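## Task

Take the nut out of the white box and set it in the tray, with no other object left in the tray. Afterwards put the white box's own lid back on to close it. Everything must stay in place without the robot holding it, and the gripper must release and move away at the end.

## Robot and tools

Robot: a single FR3 arm with seven joints and a parallel two-finger gripper. There is only one arm, so every command row covers that arm alone. Loose objects may occasionally be nudged, or a held part briefly pulled, by an outside disturbance. Nothing may leave the table.

Frame: results report the gripper in the scene frame. Its origin sits on the table surface straight under the arm base; +z is up, and +y lies to the left when facing along +x. The base may be slightly tilted. end_effector_position (metres) is the spot between the pads when closed; end_effector_quat_wxyz is its orientation. The fingers point along the gripper's +z and close along its y. The printed position can be off, especially far from the base. Closed fingertips extend about 33 mm past that point (about 9 mm when fully open), and closing pushes the tips roughly 24 mm further out, so keep that clearance above surfaces.

Tool execute_actions. Argument actions is a list holding zero or one item; optional pictures (boolean) asks for camera images. Empty list: no command, returns the state plus pictures. An action item has rows (1 to 15 rows) and optional steps (at most 15, default 15); each row is used for one 1/30 s control step and the final row repeats to fill the remaining steps. An action needs at least 7 steps. A wait item has only steps (up to 300) and sends nothing; it returns once that many steps have elapsed since the previous result, counting your reply time. A refused call moves nothing.

Each row is 10 numbers, in this order: arm/fr3_joint1, arm/fr3_joint2, arm/fr3_joint3, arm/fr3_joint4, arm/fr3_joint5, arm/fr3_joint6, arm/fr3_joint7, gripper/position, gripper/force_limit, gripper/speed. The first seven are absolute joint target angles in radians, the same form as the Joint positions line, not offsets. Stated ranges: joint1 (waist) -2.744 to 2.744; joint2 (shoulder) -1.784 to 1.784; joint3 (upper arm roll) -2.901 to 2.901; joint4 (elbow) -3.042 to -0.152; joint5 (forearm roll) -2.807 to 2.807; joint6 (wrist pitch) 0.544 to 4.517; joint7 (wrist roll) -3.016 to 3.016. True ends may differ by up to 0.018 rad either way. A target beyond an end by more than 0.018 rad, and also further out than the current angle, gets the call refused; a target past the real end is clipped there and the result may say "joint sent to its limit" (possibly referring to an earlier action). Lack of that line proves nothing.

The last three row values are scaled to [-1, 1]. gripper/position: +1 fully open (140 mm), pads touch near -0.8, -1 closes until blocked. force_limit: about 14 N at -1, 60 N at 0, 107 N at +1 (parts up to 40 mm wide). speed: gap change about 30 mm/s at -1, 140 at 0, 250 at +1.

Motion limits: each step the joint target is held within a lead of the measured angle: 0.248 rad for joints 1-4, 0.677 for joint5, 0.715 for joint6, 1.54 for joint7. If targets would shift the gripper over 70 mm from where it is, all are pulled back toward the measured angles. So distant targets take several calls.

Each action's result is captured 7 steps before it ends; those steps execute during your reply, and the next action begins after. Between calls the arm keeps heading for the last row sent until it nearly stops or a step is HELD; fingers still in motion keep moving.

Result lines: Joint positions and Joint velocities (rad, rad/s) in column order. Joint torques are total drive outputs with offsets and noise; External joint torques estimate outside loads, including friction and held weight ("no reading" if none). HELD marks steps where your row was partly or fully not sent. "joint command not followed" means the clearance check altered or blocked targets (mounts and posts count as arm). object_status: 0 moving, 1 blocked while opening, 2 blocked while closing (a grasp), 3 reached target or pads met (a thin item may still be held). position_measured is in counts: 3 fully open, 230 pads touching, not linear. Stopped fingers stay put until position changes by 0.01 or more, or the object slips. To squeeze harder during status 2, raise force_limit and switch position between -1 and -0.98.

Grasping: send position -1 and confirm object_status 2.

Faults to avoid: a joint torque reaching its limit (85 N m for joints 1-4, 11 N m for joints 5-7) or any outside force of 85 N on arm, tool or load (held weight included) halts the arm for 10 s and drops the rest of the call. Holding loads heats motors; MOTOR HOT warns, and an OVER-TEMPERATURE FAULT brakes the arm until cooled. Avoid drops, slips, slamming, hard hits and strong pushes; move smoothly.

Tool zoom_image: camera (cam_head_left 896x504, cam_head_right 896x504, cam_wrist 616x616 fisheye) and region [x0, y0, x1, y1] in pixels from the top-left, at most 504 by 504; gives a closer look at that camera's latest image.

Tool finished_scene: scene is the current scene's number. It ends that scene irreversibly, reports success, and gives the next task. Replying without any tool call ends everything. Before finishing, open the gripper and move it away so the nut or battery rests in the tray and the lid sits on its box unaided.

Each tool is called after ">>>" by a JSON object that holds its "op" and its "data".

## Session

>>> {"op": "execute_actions", "data": {"actions": []}}

Scene clock: 0.00 s of 8400.00 s.
end_effector_position=(+0.8040, +0.0135, +0.3245) position_measured=3 object_status=3 end_effector_quat_wxyz=(+0.142, -0.014, +0.989, +0.041)
Joint positions: [ 0.147  0.574 -0.179 -1.281  0.225  2.12   1.429]
Joint velocities: [ 0.     0.001  0.001 -0.001 -0.002  0.001 -0.001]
Joint torques (N m, as the joint torque sensors report them, + toward a larger angle): no reading
External joint torques (N m, as the arm's controller estimates them; a push from outside toward a larger angle lowers the number): no reading

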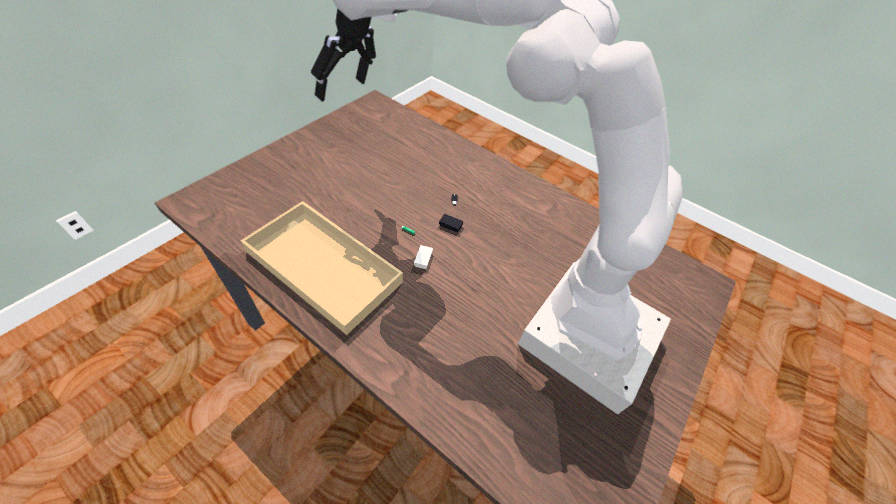

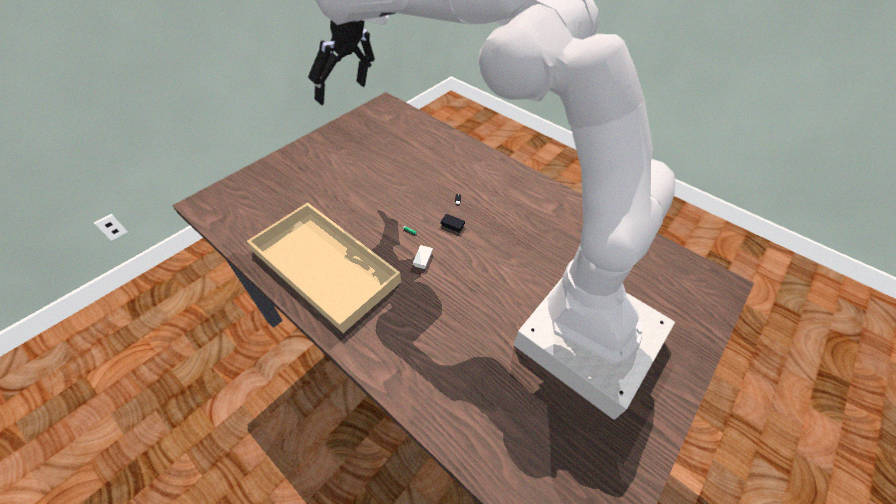

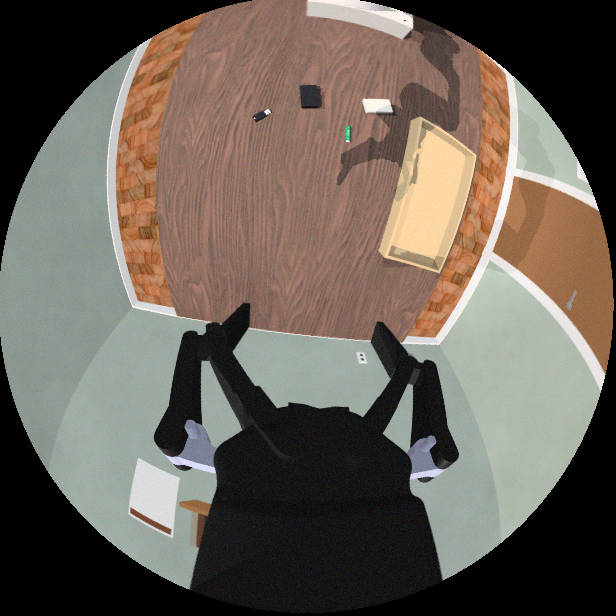

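>>> {"op": "zoom_image", "data": {"camera": "cam_head_left", "region": [380, 180, 500, 290]}}

>>> {"op": "zoom_image", "data": {"camera": "cam_wrist", "region": [240, 70, 420, 160]}}

Region (380, 180, 500, 290) of cam_head_left's 896x504 image, scaled by 4.200, with more detail than that image has; it fills the top 462 rows of this view, and the rest is white.

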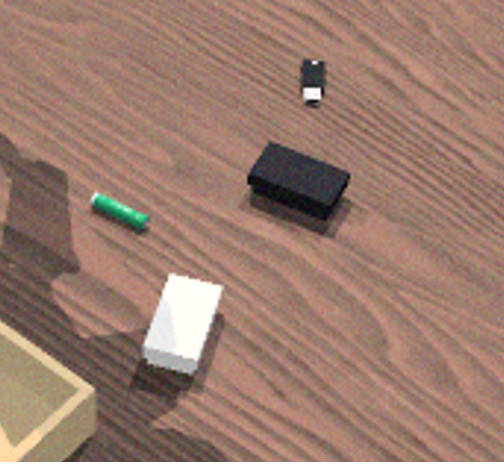

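Region (240, 70, 420, 160) of cam_wrist's 616x616 image, scaled by 2.800, with more detail than that image has.

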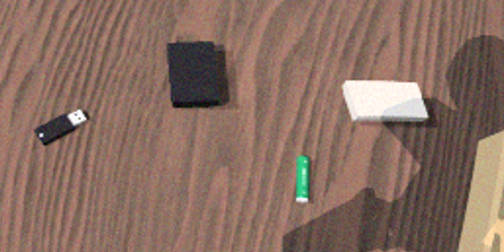

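>>> {"op": "execute_actions", "data": {"actions": [{"rows":[[0.1,0.1,0,-1.9,0,2.0,1.67,1,0,0]],"steps":15}]}}

>>> {"op": "execute_actions", "data": {"actions": [{"steps":60}], "pictures": true}}

Scene clock: 1.47 s of 8400.00 s.
end_effector_position=(+0.6641, +0.0515, +0.3517) position_measured=3 object_status=3 end_effector_quat_wxyz=(+0.071, -0.035, +0.997, +0.024)
Joint positions: [ 0.111  0.203 -0.023 -1.702  0.058  2.046  1.533]
Joint velocities: [ 0.    -1.178  0.234 -1.37  -0.284 -0.168  0.297]
Joint torques (N m, as the joint torque sensors report them, + toward a larger angle): [ -3.72 -15.66  -3.59  15.34  -0.09   2.46   0.25]
External joint torques (N m, as the arm's controller estimates them; a push from outside toward a larger angle lowers the number): [ 1.37 -1.83  1.04 -2.69 -0.68 -0.25  0.27]
Steps of this call (steps 1 to 36: nothing new was sent; steps 37 to 44: the first 8 steps of this action). Readings (joint positions | what the end effector reports):
37: [0.133 0.547 -0.152 -1.323 0.197 2.114 1.442] | position_measured=3 object_status=3
38: [0.122 0.504 -0.123 -1.378 0.167 2.099 1.457] | position_measured=3 object_status=3
40: [0.112 0.409 -0.077 -1.486 0.119 2.076 1.485] | position_measured=3 object_status=3
44: the state above

Scene clock: 3.47 s of 8400.00 s.
end_effector_position=(+0.5847, +0.0416, +0.3125) position_measured=3 object_status=3 end_effector_quat_wxyz=(+0.002, +0.014, +1.000, +0.000)
Joint positions: [ 0.103  0.101 -0.001 -1.898  0.003  2.002  1.667]
Joint velocities: [ 0.    -0.001  0.     0.    -0.001  0.    -0.   ]
Joint torques (N m, as the joint torque sensors report them, + toward a larger angle): [ -0.73 -36.2    0.79  21.43   0.18   2.13   0.05]
External joint torques (N m, as the arm's controller estimates them; a push from outside toward a larger angle lowers the number): [-0.62 -0.88  0.8  -2.7  -0.57 -0.3   0.05]
Kept back: nothing.
Steps of this call (steps 1 to 7: the last 7 steps of your previous action; steps 8 to 45: the robot went on to your last target; steps 46 to 60: nothing new was sent). Readings (joint positions | what the end effector reports):
1: [0.110 0.168 -0.016 -1.747 0.048 2.041 1.544] | position_measured=3 object_status=3
2: [0.110 0.141 -0.011 -1.789 0.039 2.036 1.556] | position_measured=3 object_status=3
4: [0.108 0.113 -0.004 -1.849 0.024 2.024 1.578] | position_measured=3 object_status=3
8: [0.105 0.106 -0.001 -1.891 0.010 2.010 1.609] | position_measured=3 object_status=3
60: the state above
The arm was judged still, so your last target was given up. Only a new action makes it travel on or press farther. Fingers that are still opening or closing keep moving.

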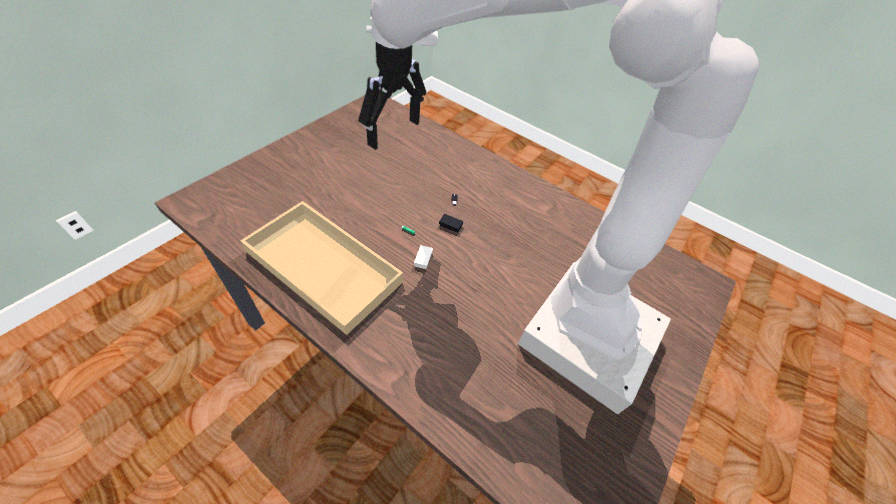

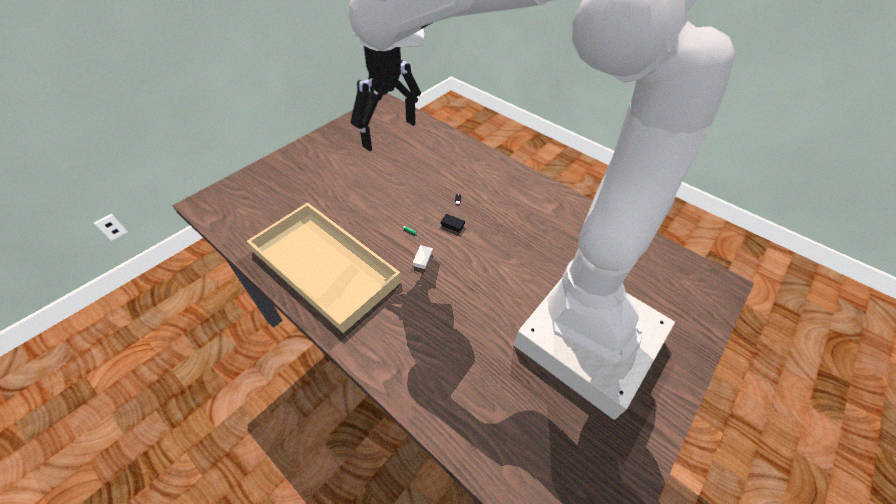

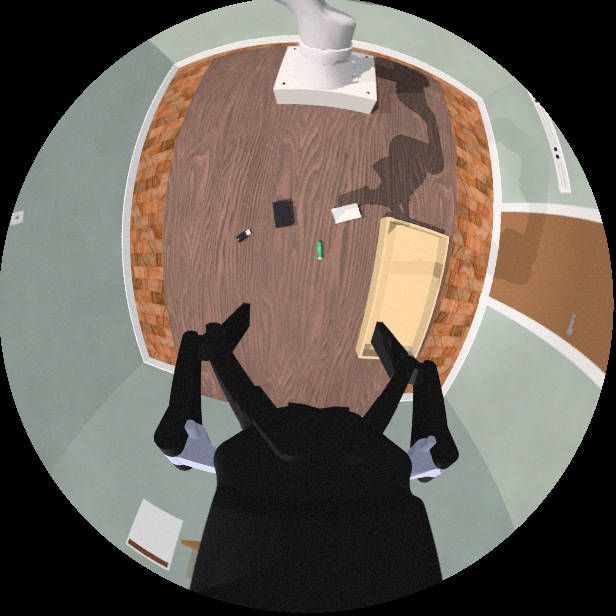

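>>> {"op": "execute_actions", "data": {"actions": [{"rows":[[0.26,0.115,0,-2.251,0,2.366,1.82,1,0,0]],"steps":15}]}}

>>> {"op": "execute_actions", "data": {"actions": [{"steps":30}], "pictures": true}}

Scene clock: 5.63 s of 8400.00 s.
end_effector_position=(+0.5103, +0.1075, +0.1917) position_measured=3 object_status=3 end_effector_quat_wxyz=(-0.035, -0.021, +0.999, -0.007)
Joint positions: [ 0.238  0.113  0.    -2.197  0.003  2.238  1.733]
Joint velocities: [ 0.377  0.22   0.099 -0.833 -0.003  0.688  0.277]
Joint torques (N m, as the joint torque sensors report them, + toward a larger angle): [ -3.93 -42.83  -6.18  28.15   0.11   4.46  -0.02]
External joint torques (N m, as the arm's controller estimates them; a push from outside toward a larger angle lowers the number): [ 2.86  2.17  0.14 -4.46 -0.63  0.64 -0.01]
Steps of this call (steps 1 to 57: nothing new was sent; steps 58 to 65: the first 8 steps of this action). Readings (joint positions | what the end effector reports):
58: [0.114 0.094 -0.009 -1.922 0.003 2.034 1.673] | position_measured=3 object_status=3
59: [0.132 0.090 -0.012 -1.959 0.003 2.067 1.681] | position_measured=3 object_status=3
61: [0.170 0.093 -0.009 -2.037 0.003 2.123 1.695] | position_measured=3 object_status=3
65: the state above

Scene clock: 6.63 s of 8400.00 s.
end_effector_position=(+0.5197, +0.1216, +0.1785) position_measured=3 object_status=3 end_effector_quat_wxyz=(-0.000, +0.008, +1.000, -0.001)
Joint positions: [ 0.26   0.116  0.001 -2.249  0.003  2.363  1.814]
Joint velocities: [-0.     0.    -0.    -0.001  0.001  0.002  0.011]
Joint torques (N m, as the joint torque sensors report them, + toward a larger angle): [  0.27 -33.55  -1.18  18.98   0.16   2.89   0.25]
External joint torques (N m, as the arm's controller estimates them; a push from outside toward a larger angle lowers the number): [ 0.41 -0.41 -1.17 -2.47 -0.43  0.48  0.25]
Kept back: nothing.
Steps of this call (steps 1 to 7: the last 7 steps of your previous action; steps 8 to 30: the robot went on to your last target). Readings (joint positions | what the end effector reports):
1: [0.249 0.120 0.003 -2.220 0.003 2.259 1.742] | position_measured=3 object_status=3
2: [0.255 0.123 0.005 -2.234 0.003 2.276 1.749] | position_measured=3 object_status=3
4: [0.260 0.124 0.005 -2.247 0.003 2.303 1.763] | position_measured=3 object_status=3
8: [0.260 0.118 0.002 -2.249 0.003 2.336 1.782] | position_measured=3 object_status=3
30: the state above

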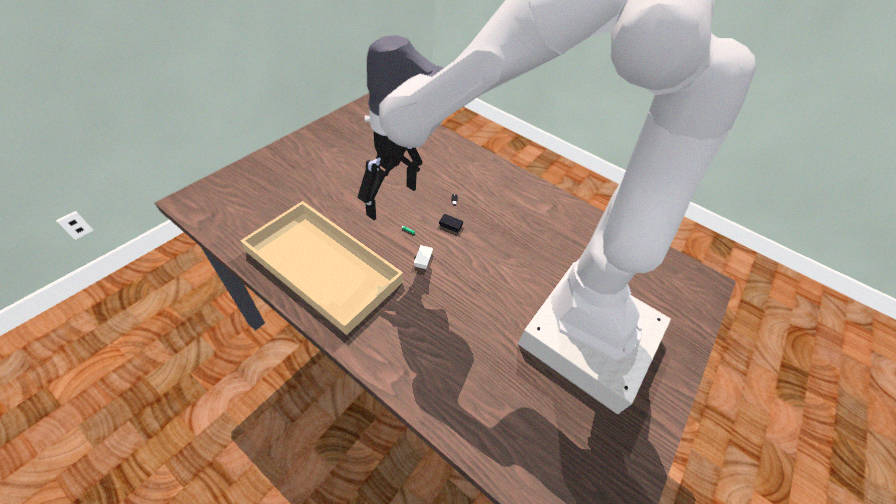

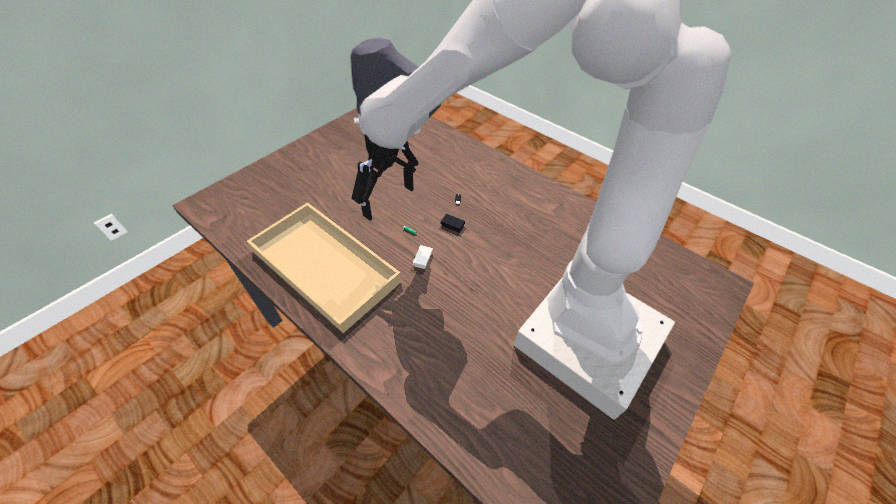

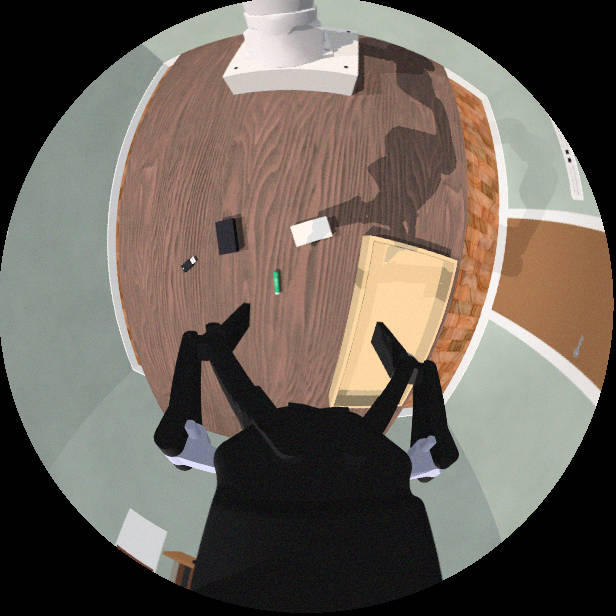

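>>> {"op": "execute_actions", "data": {"actions": [{"rows":[[0.314,0.128,0,-2.543,0,2.671,0.0,0.2,0,0]],"steps":15}]}}

>>> {"op": "execute_actions", "data": {"actions": [{"steps":45}], "pictures": true}}

Scene clock: 7.70 s of 8400.00 s.
end_effector_position=(+0.4190, +0.1205, +0.0826) position_measured=54 object_status=0 end_effector_quat_wxyz=(-0.039, -0.467, +0.883, +0.007)
Joint positions: [ 0.311  0.136  0.001 -2.53   0.002  2.587  0.875]
Joint velocities: [ 0.048  0.026  0.001 -0.27  -0.     0.439 -2.887]
Joint torques (N m, as the joint torque sensors report them, + toward a larger angle): [  1.22 -35.93  -1.06  21.79  -0.02   4.17  -0.8 ]
External joint torques (N m, as the arm's controller estimates them; a push from outside toward a larger angle lowers the number): [ 3.19  1.4   0.7  -2.97 -0.58  0.64 -0.85]
Steps of this call (steps 1 to 15: the robot went on to your last target; steps 16 to 24: nothing new was sent; steps 25 to 32: the first 8 steps of this action). Readings (joint positions | what the end effector reports):
25: [0.266 0.108 -0.002 -2.281 0.003 2.403 1.721] | position_measured=3 object_status=0
26: [0.274 0.104 -0.003 -2.329 0.003 2.437 1.614] | position_measured=8 object_status=0
28: [0.291 0.112 -0.003 -2.426 0.003 2.502 1.355] | position_measured=24 object_status=0
32: the state above

Scene clock: 9.20 s of 8400.00 s.
end_effector_position=(+0.4399, +0.1267, +0.0882) position_measured=104 object_status=3 end_effector_quat_wxyz=(+0.001, +0.795, -0.606, +0.000)
Joint positions: [ 0.312  0.129  0.001 -2.541  0.002  2.669  0.01 ]
Joint velocities: [-0.     0.    -0.002  0.    -0.     0.    -0.021]
Joint torques (N m, as the joint torque sensors report them, + toward a larger angle): [  1.29 -30.16  -1.59  14.96  -0.05   2.81  -0.28]
External joint torques (N m, as the arm's controller estimates them; a push from outside toward a larger angle lowers the number): [ 1.49 -0.7  -1.52 -2.41 -0.42  0.31 -0.29]
Kept back: nothing.
Steps of this call (steps 1 to 7: the last 7 steps of your previous action; steps 8 to 45: the robot went on to your last target). Readings (joint positions | what the end effector reports):
1: [0.312 0.136 0.001 -2.537 0.002 2.600 0.785] | position_measured=62 object_status=0
2: [0.312 0.135 0.001 -2.539 0.002 2.612 0.704] | position_measured=69 object_status=0
4: [0.312 0.132 0.001 -2.541 0.002 2.630 0.566] | position_measured=84 object_status=0
8: [0.312 0.130 0.001 -2.541 0.002 2.652 0.366] | position_measured=104 object_status=0
45: the state above

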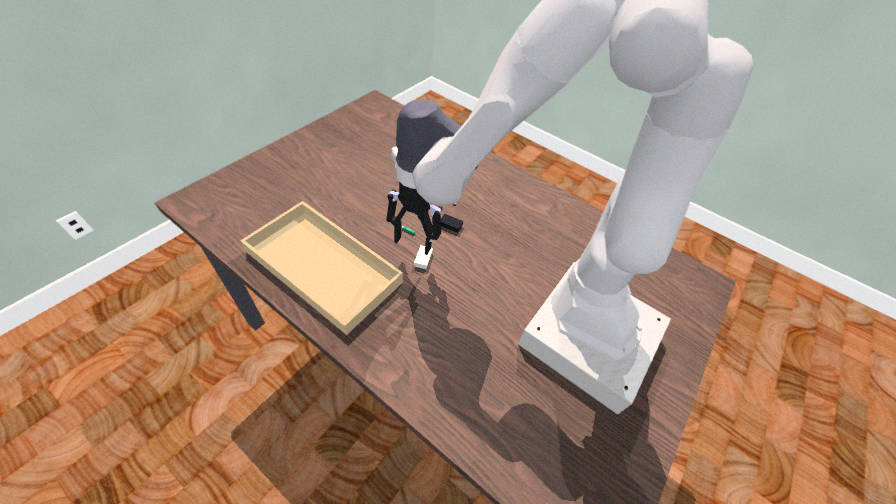

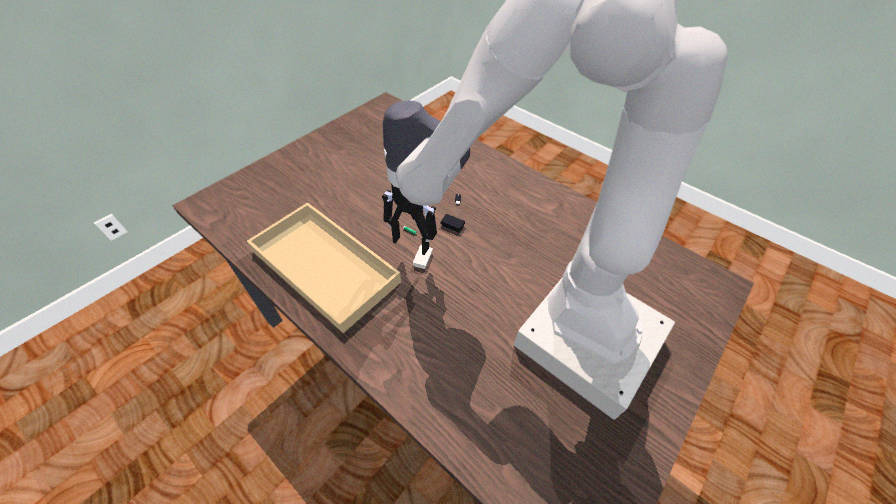

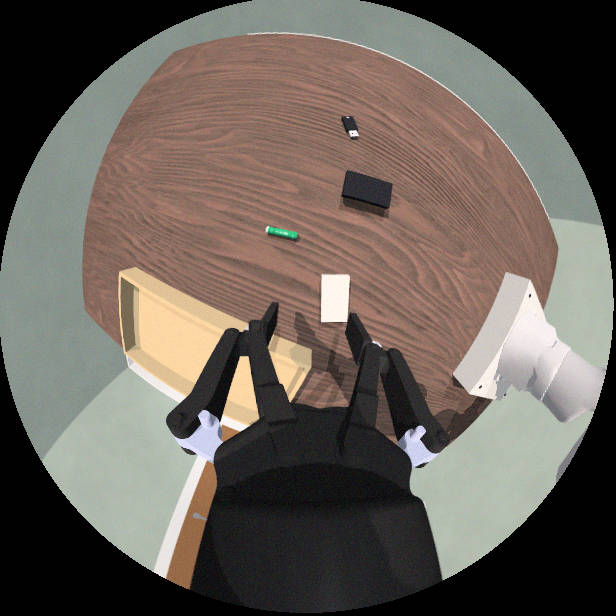

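>>> {"op": "execute_actions", "data": {"actions": [{"rows":[[0.319,0.16,0,-2.6,0,2.76,0.01,0.0,0,0],[0.319,0.16,0,-2.6,0,2.76,0.01,0.0,0,0],[0.319,0.16,0,-2.6,0,2.76,0.01,0.0,0,0],[0.319,0.16,0,-2.6,0,2.76,0.01,0.0,0,0],[0.319,0.16,0,-2.6,0,2.76,0.01,0.0,0,0],[0.319,0.189,0,-2.622,0,2.811,0.01,0.0,0,0]],"steps":15}]}}

>>> {"op": "execute_actions", "data": {"actions": [{"steps":20}], "pictures": true}}

>>> {"op": "zoom_image", "data": {"camera": "cam_head_left", "region": [370, 190, 490, 290]}}

Scene clock: 10.03 s of 8400.00 s.
end_effector_position=(+0.4092, +0.1195, +0.0528) position_measured=129 object_status=0 end_effector_quat_wxyz=(+0.012, +0.798, -0.603, -0.007)
Joint positions: [ 0.316  0.177  0.001 -2.611  0.002  2.76   0.006]
Joint velocities: [ 0.     0.193 -0.    -0.163  0.     0.271  0.003]
Joint torques (N m, as the joint torque sensors report them, + toward a larger angle): [  1.94 -32.09  -0.84  15.52  -0.16   3.47   0.14]
External joint torques (N m, as the arm's controller estimates them; a push from outside toward a larger angle lowers the number): [ 2.12  0.68 -0.84 -2.53 -0.45  0.57  0.14]
Steps of this call (steps 1 to 15: the robot went on to your last target; steps 16 to 17: nothing new was sent; steps 18 to 25: the first 8 steps of this action). Readings (joint positions | what the end effector reports):
18: [0.312 0.131 0.001 -2.549 0.002 2.684 0.004] | position_measured=104 object_status=0
19: [0.313 0.136 0.001 -2.563 0.002 2.699 0.005] | position_measured=109 object_status=0
21: [0.315 0.151 0.001 -2.585 0.002 2.717 0.005] | position_measured=124 object_status=0
25: the state above

Scene clock: 10.70 s of 8400.00 s.
end_effector_position=(+0.4140, +0.1209, +0.0492) position_measured=129 object_status=3 end_effector_quat_wxyz=(+0.001, +0.798, -0.603, +0.001)
Joint positions: [ 0.316  0.188  0.001 -2.62   0.002  2.808  0.007]
Joint velocities: [-0.001  0.     0.001  0.001 -0.001  0.006 -0.   ]
Joint torques (N m, as the joint torque sensors report them, + toward a larger angle): [  1.94 -28.3   -0.91  13.15  -0.09   2.91   0.05]
External joint torques (N m, as the arm's controller estimates them; a push from outside toward a larger angle lowers the number): [ 2.08  0.71 -0.96 -1.83 -0.36  0.42  0.05]
Kept back: nothing.
Steps of this call (steps 1 to 7: the last 7 steps of your previous action; steps 8 to 20: the robot went on to your last target). Readings (joint positions | what the end effector reports):
1: [0.316 0.183 0.001 -2.615 0.002 2.768 0.006] | position_measured=129 object_status=0
2: [0.316 0.186 0.001 -2.618 0.002 2.775 0.006] | position_measured=129 object_status=0
4: [0.316 0.188 0.001 -2.620 0.002 2.785 0.006] | position_measured=129 object_status=3
8: [0.316 0.188 0.001 -2.620 0.002 2.798 0.006] | position_measured=129 object_status=3
20: the state above

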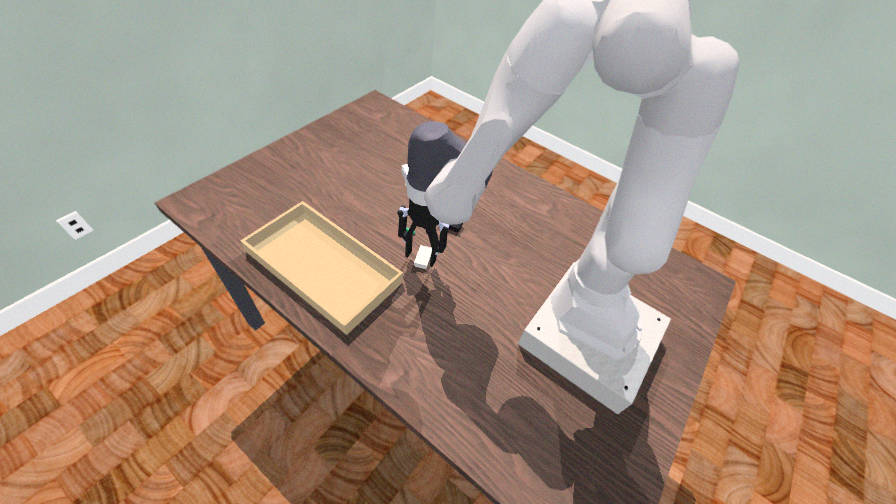

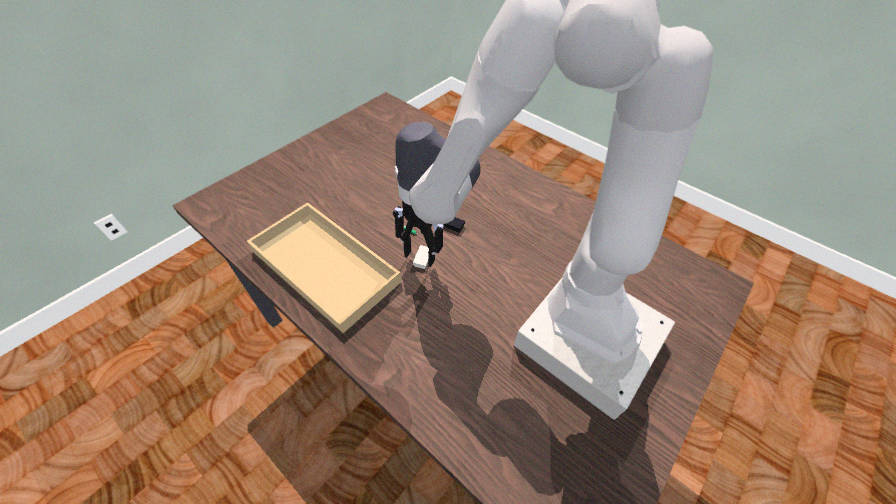

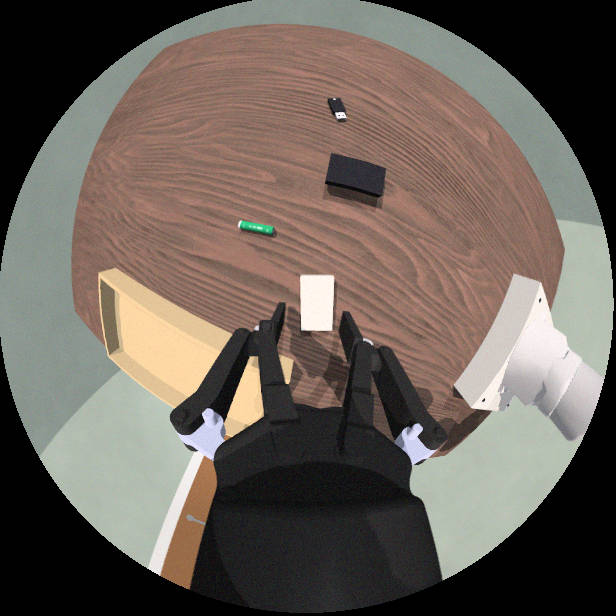

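Region (370, 190, 490, 290) of cam_head_left's 896x504 image, scaled by 4.200, with more detail than that image has.

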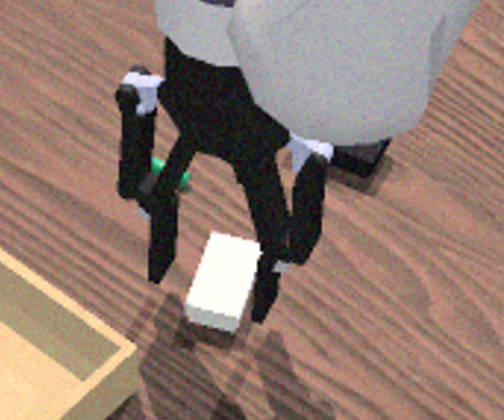

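>>> {"op": "execute_actions", "data": {"actions": [{"rows":[[0.319,0.189,0,-2.622,0,2.811,0.01,-1,-0.5,-0.5]],"steps":15}]}}

>>> {"op": "execute_actions", "data": {"actions": [{"rows":[[0.319,0.16,0,-2.6,0,2.76,0.01,-1,-0.5,-0.5]],"steps":15}]}}

>>> {"op": "execute_actions", "data": {"actions": [{"steps":10}], "pictures": true}}

>>> {"op": "zoom_image", "data": {"camera": "cam_head_left", "region": [370, 190, 490, 290]}}

Scene clock: 11.53 s of 8400.00 s.
end_effector_position=(+0.4143, +0.1210, +0.0493) position_measured=159 object_status=0 end_effector_quat_wxyz=(+0.000, +0.797, -0.603, +0.001)
Joint positions: [ 0.316  0.188  0.001 -2.62   0.002  2.809  0.007]
Joint velocities: [ 0.    -0.    -0.     0.001 -0.     0.001  0.002]
Joint torques (N m, as the joint torque sensors report them, + toward a larger angle): [  2.03 -28.01  -0.55  12.63  -0.17   2.85   0.08]
External joint torques (N m, as the arm's controller estimates them; a push from outside toward a larger angle lowers the number): [ 2.17  1.08 -0.59 -2.38 -0.44  0.35  0.08]
Steps of this call (steps 1 to 15: the robot went on to your last target; steps 16 to 17: nothing new was sent; steps 18 to 25: the first 8 steps of this action). Readings (joint positions | what the end effector reports):
18: [0.316 0.188 0.001 -2.620 0.002 2.809 0.007] | position_measured=129 object_status=0
19: [0.316 0.188 0.001 -2.620 0.002 2.809 0.007] | position_measured=132 object_status=0
21: [0.316 0.188 0.001 -2.620 0.002 2.809 0.007] | position_measured=141 object_status=0
25: the state above

Scene clock: 12.03 s of 8400.00 s.
end_effector_position=(+0.4245, +0.1241, +0.0639) position_measured=180 object_status=2 end_effector_quat_wxyz=(-0.004, +0.797, -0.603, +0.004)
Joint positions: [ 0.316  0.161  0.001 -2.601  0.002  2.773  0.007]
Joint velocities: [-0.    -0.003 -0.002  0.002  0.    -0.062 -0.001]
Joint torques (N m, as the joint torque sensors report them, + toward a larger angle): [  1.89 -30.08  -0.58  15.17  -0.13   2.11   0.11]
External joint torques (N m, as the arm's controller estimates them; a push from outside toward a larger angle lowers the number): [ 1.99 -1.72 -0.62 -0.2  -0.42 -0.34  0.11]
Steps of this call (steps 1 to 7: the last 7 steps of your previous action; steps 8 to 15: the first 8 steps of this action). Readings (joint positions | what the end effector reports):
8: [0.316 0.185 0.001 -2.618 0.002 2.801 0.007] | position_measured=180 object_status=0
9: [0.316 0.179 0.001 -2.614 0.002 2.794 0.007] | position_measured=180 object_status=0
11: [0.316 0.168 0.001 -2.606 0.002 2.784 0.007] | position_measured=180 object_status=0
15: the state above

Scene clock: 12.37 s of 8400.00 s.
end_effector_position=(+0.4217, +0.1232, +0.0630) position_measured=180 object_status=2 end_effector_quat_wxyz=(-0.000, +0.798, -0.603, +0.002)
Joint positions: [ 0.316  0.161  0.001 -2.601  0.002  2.764  0.007]
Joint velocities: [ 0.    -0.003 -0.001 -0.    -0.    -0.009  0.001]
Joint torques (N m, as the joint torque sensors report them, + toward a larger angle): [  2.45 -29.79  -1.41  15.84  -0.12   2.2    0.09]
External joint torques (N m, as the arm's controller estimates them; a push from outside toward a larger angle lowers the number): [ 2.55 -0.65 -1.47 -0.06 -0.42 -0.33  0.09]
Kept back: nothing.
Steps of this call (steps 1 to 7: the last 7 steps of your previous action; steps 8 to 10: the robot went on to your last target). Readings (joint positions | what the end effector reports):
1: [0.316 0.161 0.001 -2.601 0.002 2.771 0.007] | position_measured=180 object_status=2
2: [0.316 0.161 0.001 -2.601 0.002 2.770 0.007] | position_measured=180 object_status=2
4: [0.316 0.161 0.001 -2.601 0.002 2.767 0.007] | position_measured=180 object_status=2
8: [0.316 0.161 0.001 -2.601 0.002 2.765 0.007] | position_measured=180 object_status=2
10: the state above

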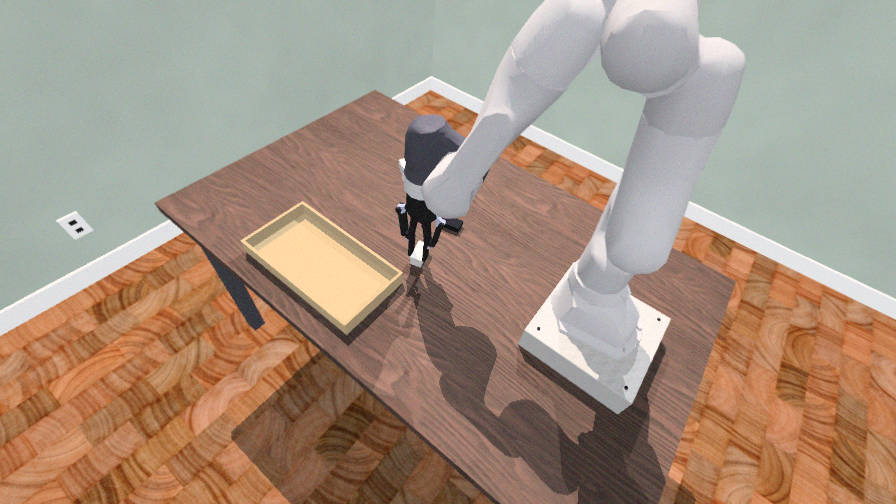

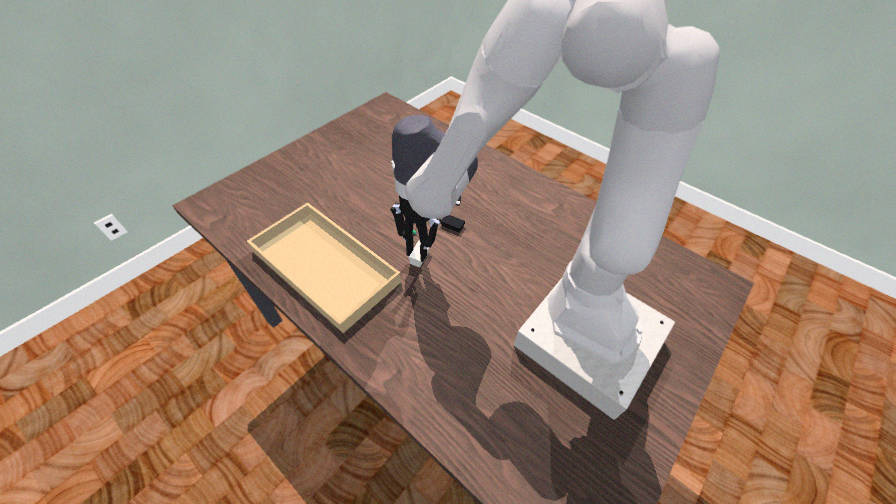

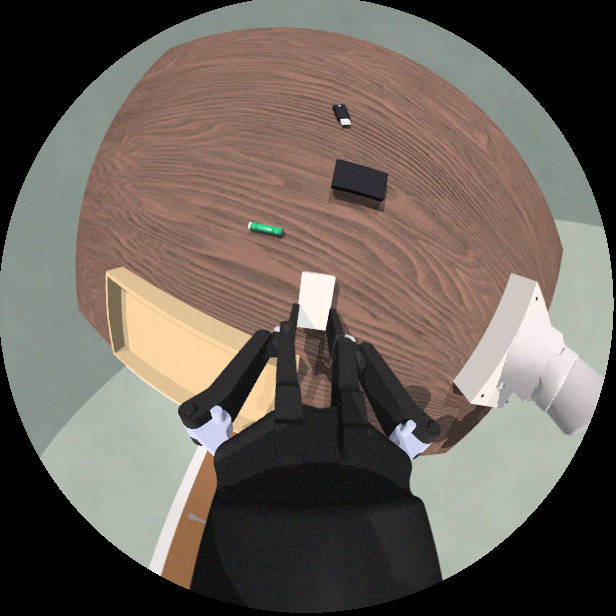

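Region (370, 190, 490, 290) of cam_head_left's 896x504 image, scaled by 4.200, with more detail than that image has.

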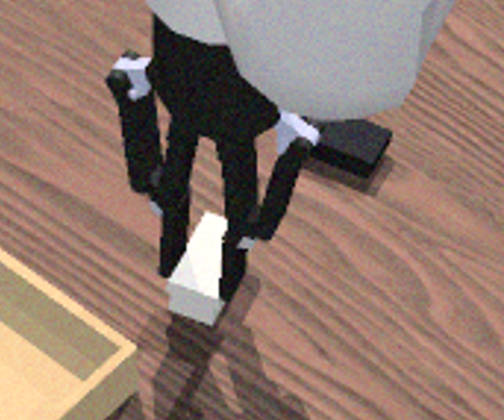

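>>> {"op": "execute_actions", "data": {"actions": [{"rows":[[0.319,0.1,0,-2.63,0,2.73,0.01,-1,-0.5,-0.5],[0.319,0.1,0,-2.63,0,2.73,0.01,-1,-0.5,-0.5],[0.319,0.1,0,-2.63,0,2.73,0.01,-1,-0.5,-0.5],[0.319,0.04,0,-2.63,0,2.67,0.01,-1,-0.5,-0.5],[0.319,0.04,0,-2.63,0,2.67,0.01,-1,-0.5,-0.5],[0.319,-0.017,0,-2.627,0,2.61,0.01,-1,-0.5,-0.5]],"steps":15}]}}

>>> {"op": "execute_actions", "data": {"actions": [{"steps":15}], "pictures": true}}

>>> {"op": "zoom_image", "data": {"camera": "cam_head_left", "region": [370, 180, 490, 290]}}

Scene clock: 13.07 s of 8400.00 s.
end_effector_position=(+0.4252, +0.1245, +0.1117) position_measured=180 object_status=2 end_effector_quat_wxyz=(-0.014, +0.797, -0.603, +0.012)
Joint positions: [ 0.316  0.013  0.001 -2.627  0.002  2.676  0.007]
Joint velocities: [ 0.001 -0.523 -0.     0.06   0.001 -0.344  0.001]
Joint torques (N m, as the joint torque sensors report them, + toward a larger angle): [  1.57 -18.33  -0.31  13.54  -0.04   1.36   0.13]
External joint torques (N m, as the arm's controller estimates them; a push from outside toward a larger angle lowers the number): [ 1.66 -1.51 -0.22  0.35 -0.45 -0.33  0.13]
Steps of this call (steps 1 to 13: the robot went on to your last target; steps 14 to 21: the first 8 steps of this action). Readings (joint positions | what the end effector reports):
14: [0.316 0.152 0.001 -2.608 0.002 2.758 0.007] | position_measured=180 object_status=2
15: [0.316 0.136 0.001 -2.617 0.002 2.753 0.007] | position_measured=180 object_status=2
17: [0.316 0.106 0.001 -2.625 0.002 2.736 0.007] | position_measured=180 object_status=2
21: the state above

Scene clock: 13.57 s of 8400.00 s.
end_effector_position=(+0.4160, +0.1218, +0.1192) position_measured=180 object_status=2 end_effector_quat_wxyz=(-0.002, +0.798, -0.603, +0.003)
Joint positions: [ 0.316 -0.016  0.001 -2.625  0.002  2.616  0.007]
Joint velocities: [ 0.    -0.001  0.     0.001  0.001 -0.021  0.   ]
Joint torques (N m, as the joint torque sensors report them, + toward a larger angle): [  2.47 -26.39  -0.53  16.51  -0.05   2.12   0.05]
External joint torques (N m, as the arm's controller estimates them; a push from outside toward a larger angle lowers the number): [ 2.54 -0.88 -0.45 -1.8  -0.45 -0.39  0.05]
Kept back: nothing.
Steps of this call (steps 1 to 7: the last 7 steps of your previous action; steps 8 to 15: the robot went on to your last target). Readings (joint positions | what the end effector reports):
1: [0.316 -0.001 0.001 -2.625 0.002 2.666 0.007] | position_measured=180 object_status=2
2: [0.316 -0.009 0.001 -2.624 0.002 2.657 0.007] | position_measured=180 object_status=2
4: [0.316 -0.015 0.001 -2.624 0.002 2.643 0.007] | position_measured=180 object_status=2
8: [0.316 -0.016 0.001 -2.625 0.002 2.626 0.007] | position_measured=180 object_status=2
15: the state above

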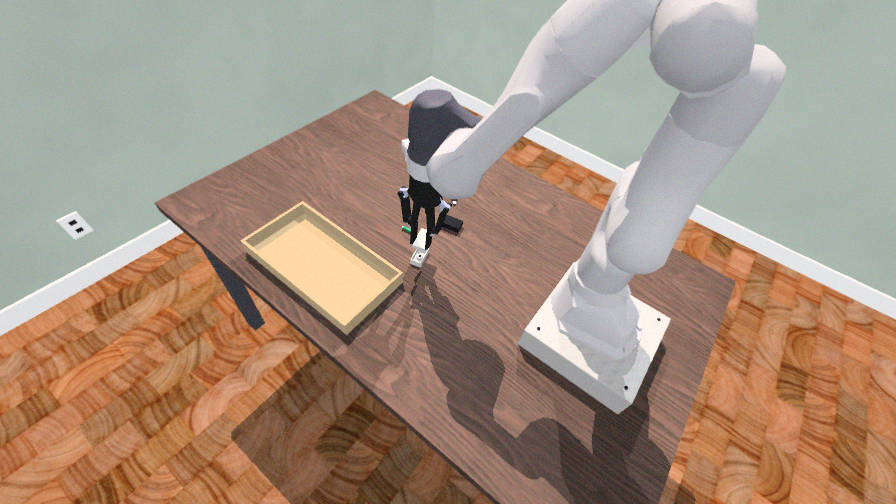

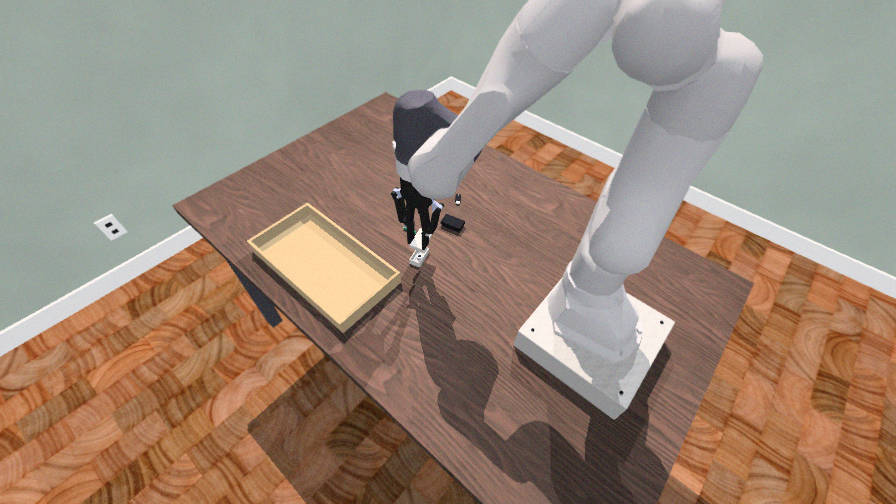

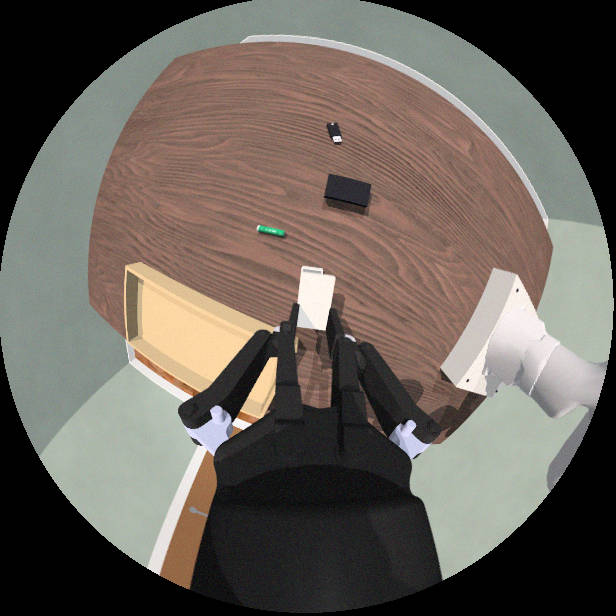

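Region (370, 180, 490, 290) of cam_head_left's 896x504 image, scaled by 4.200, with more detail than that image has; it fills the top 462 rows of this view, and the rest is white.

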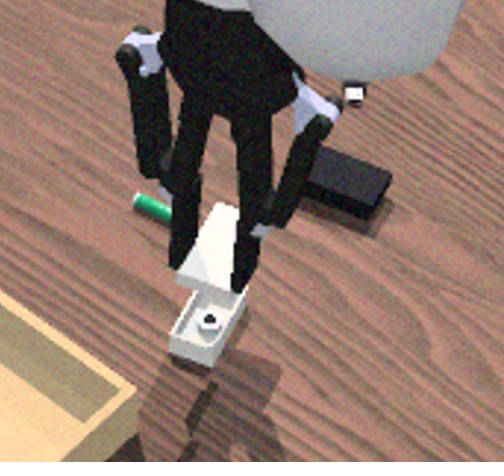

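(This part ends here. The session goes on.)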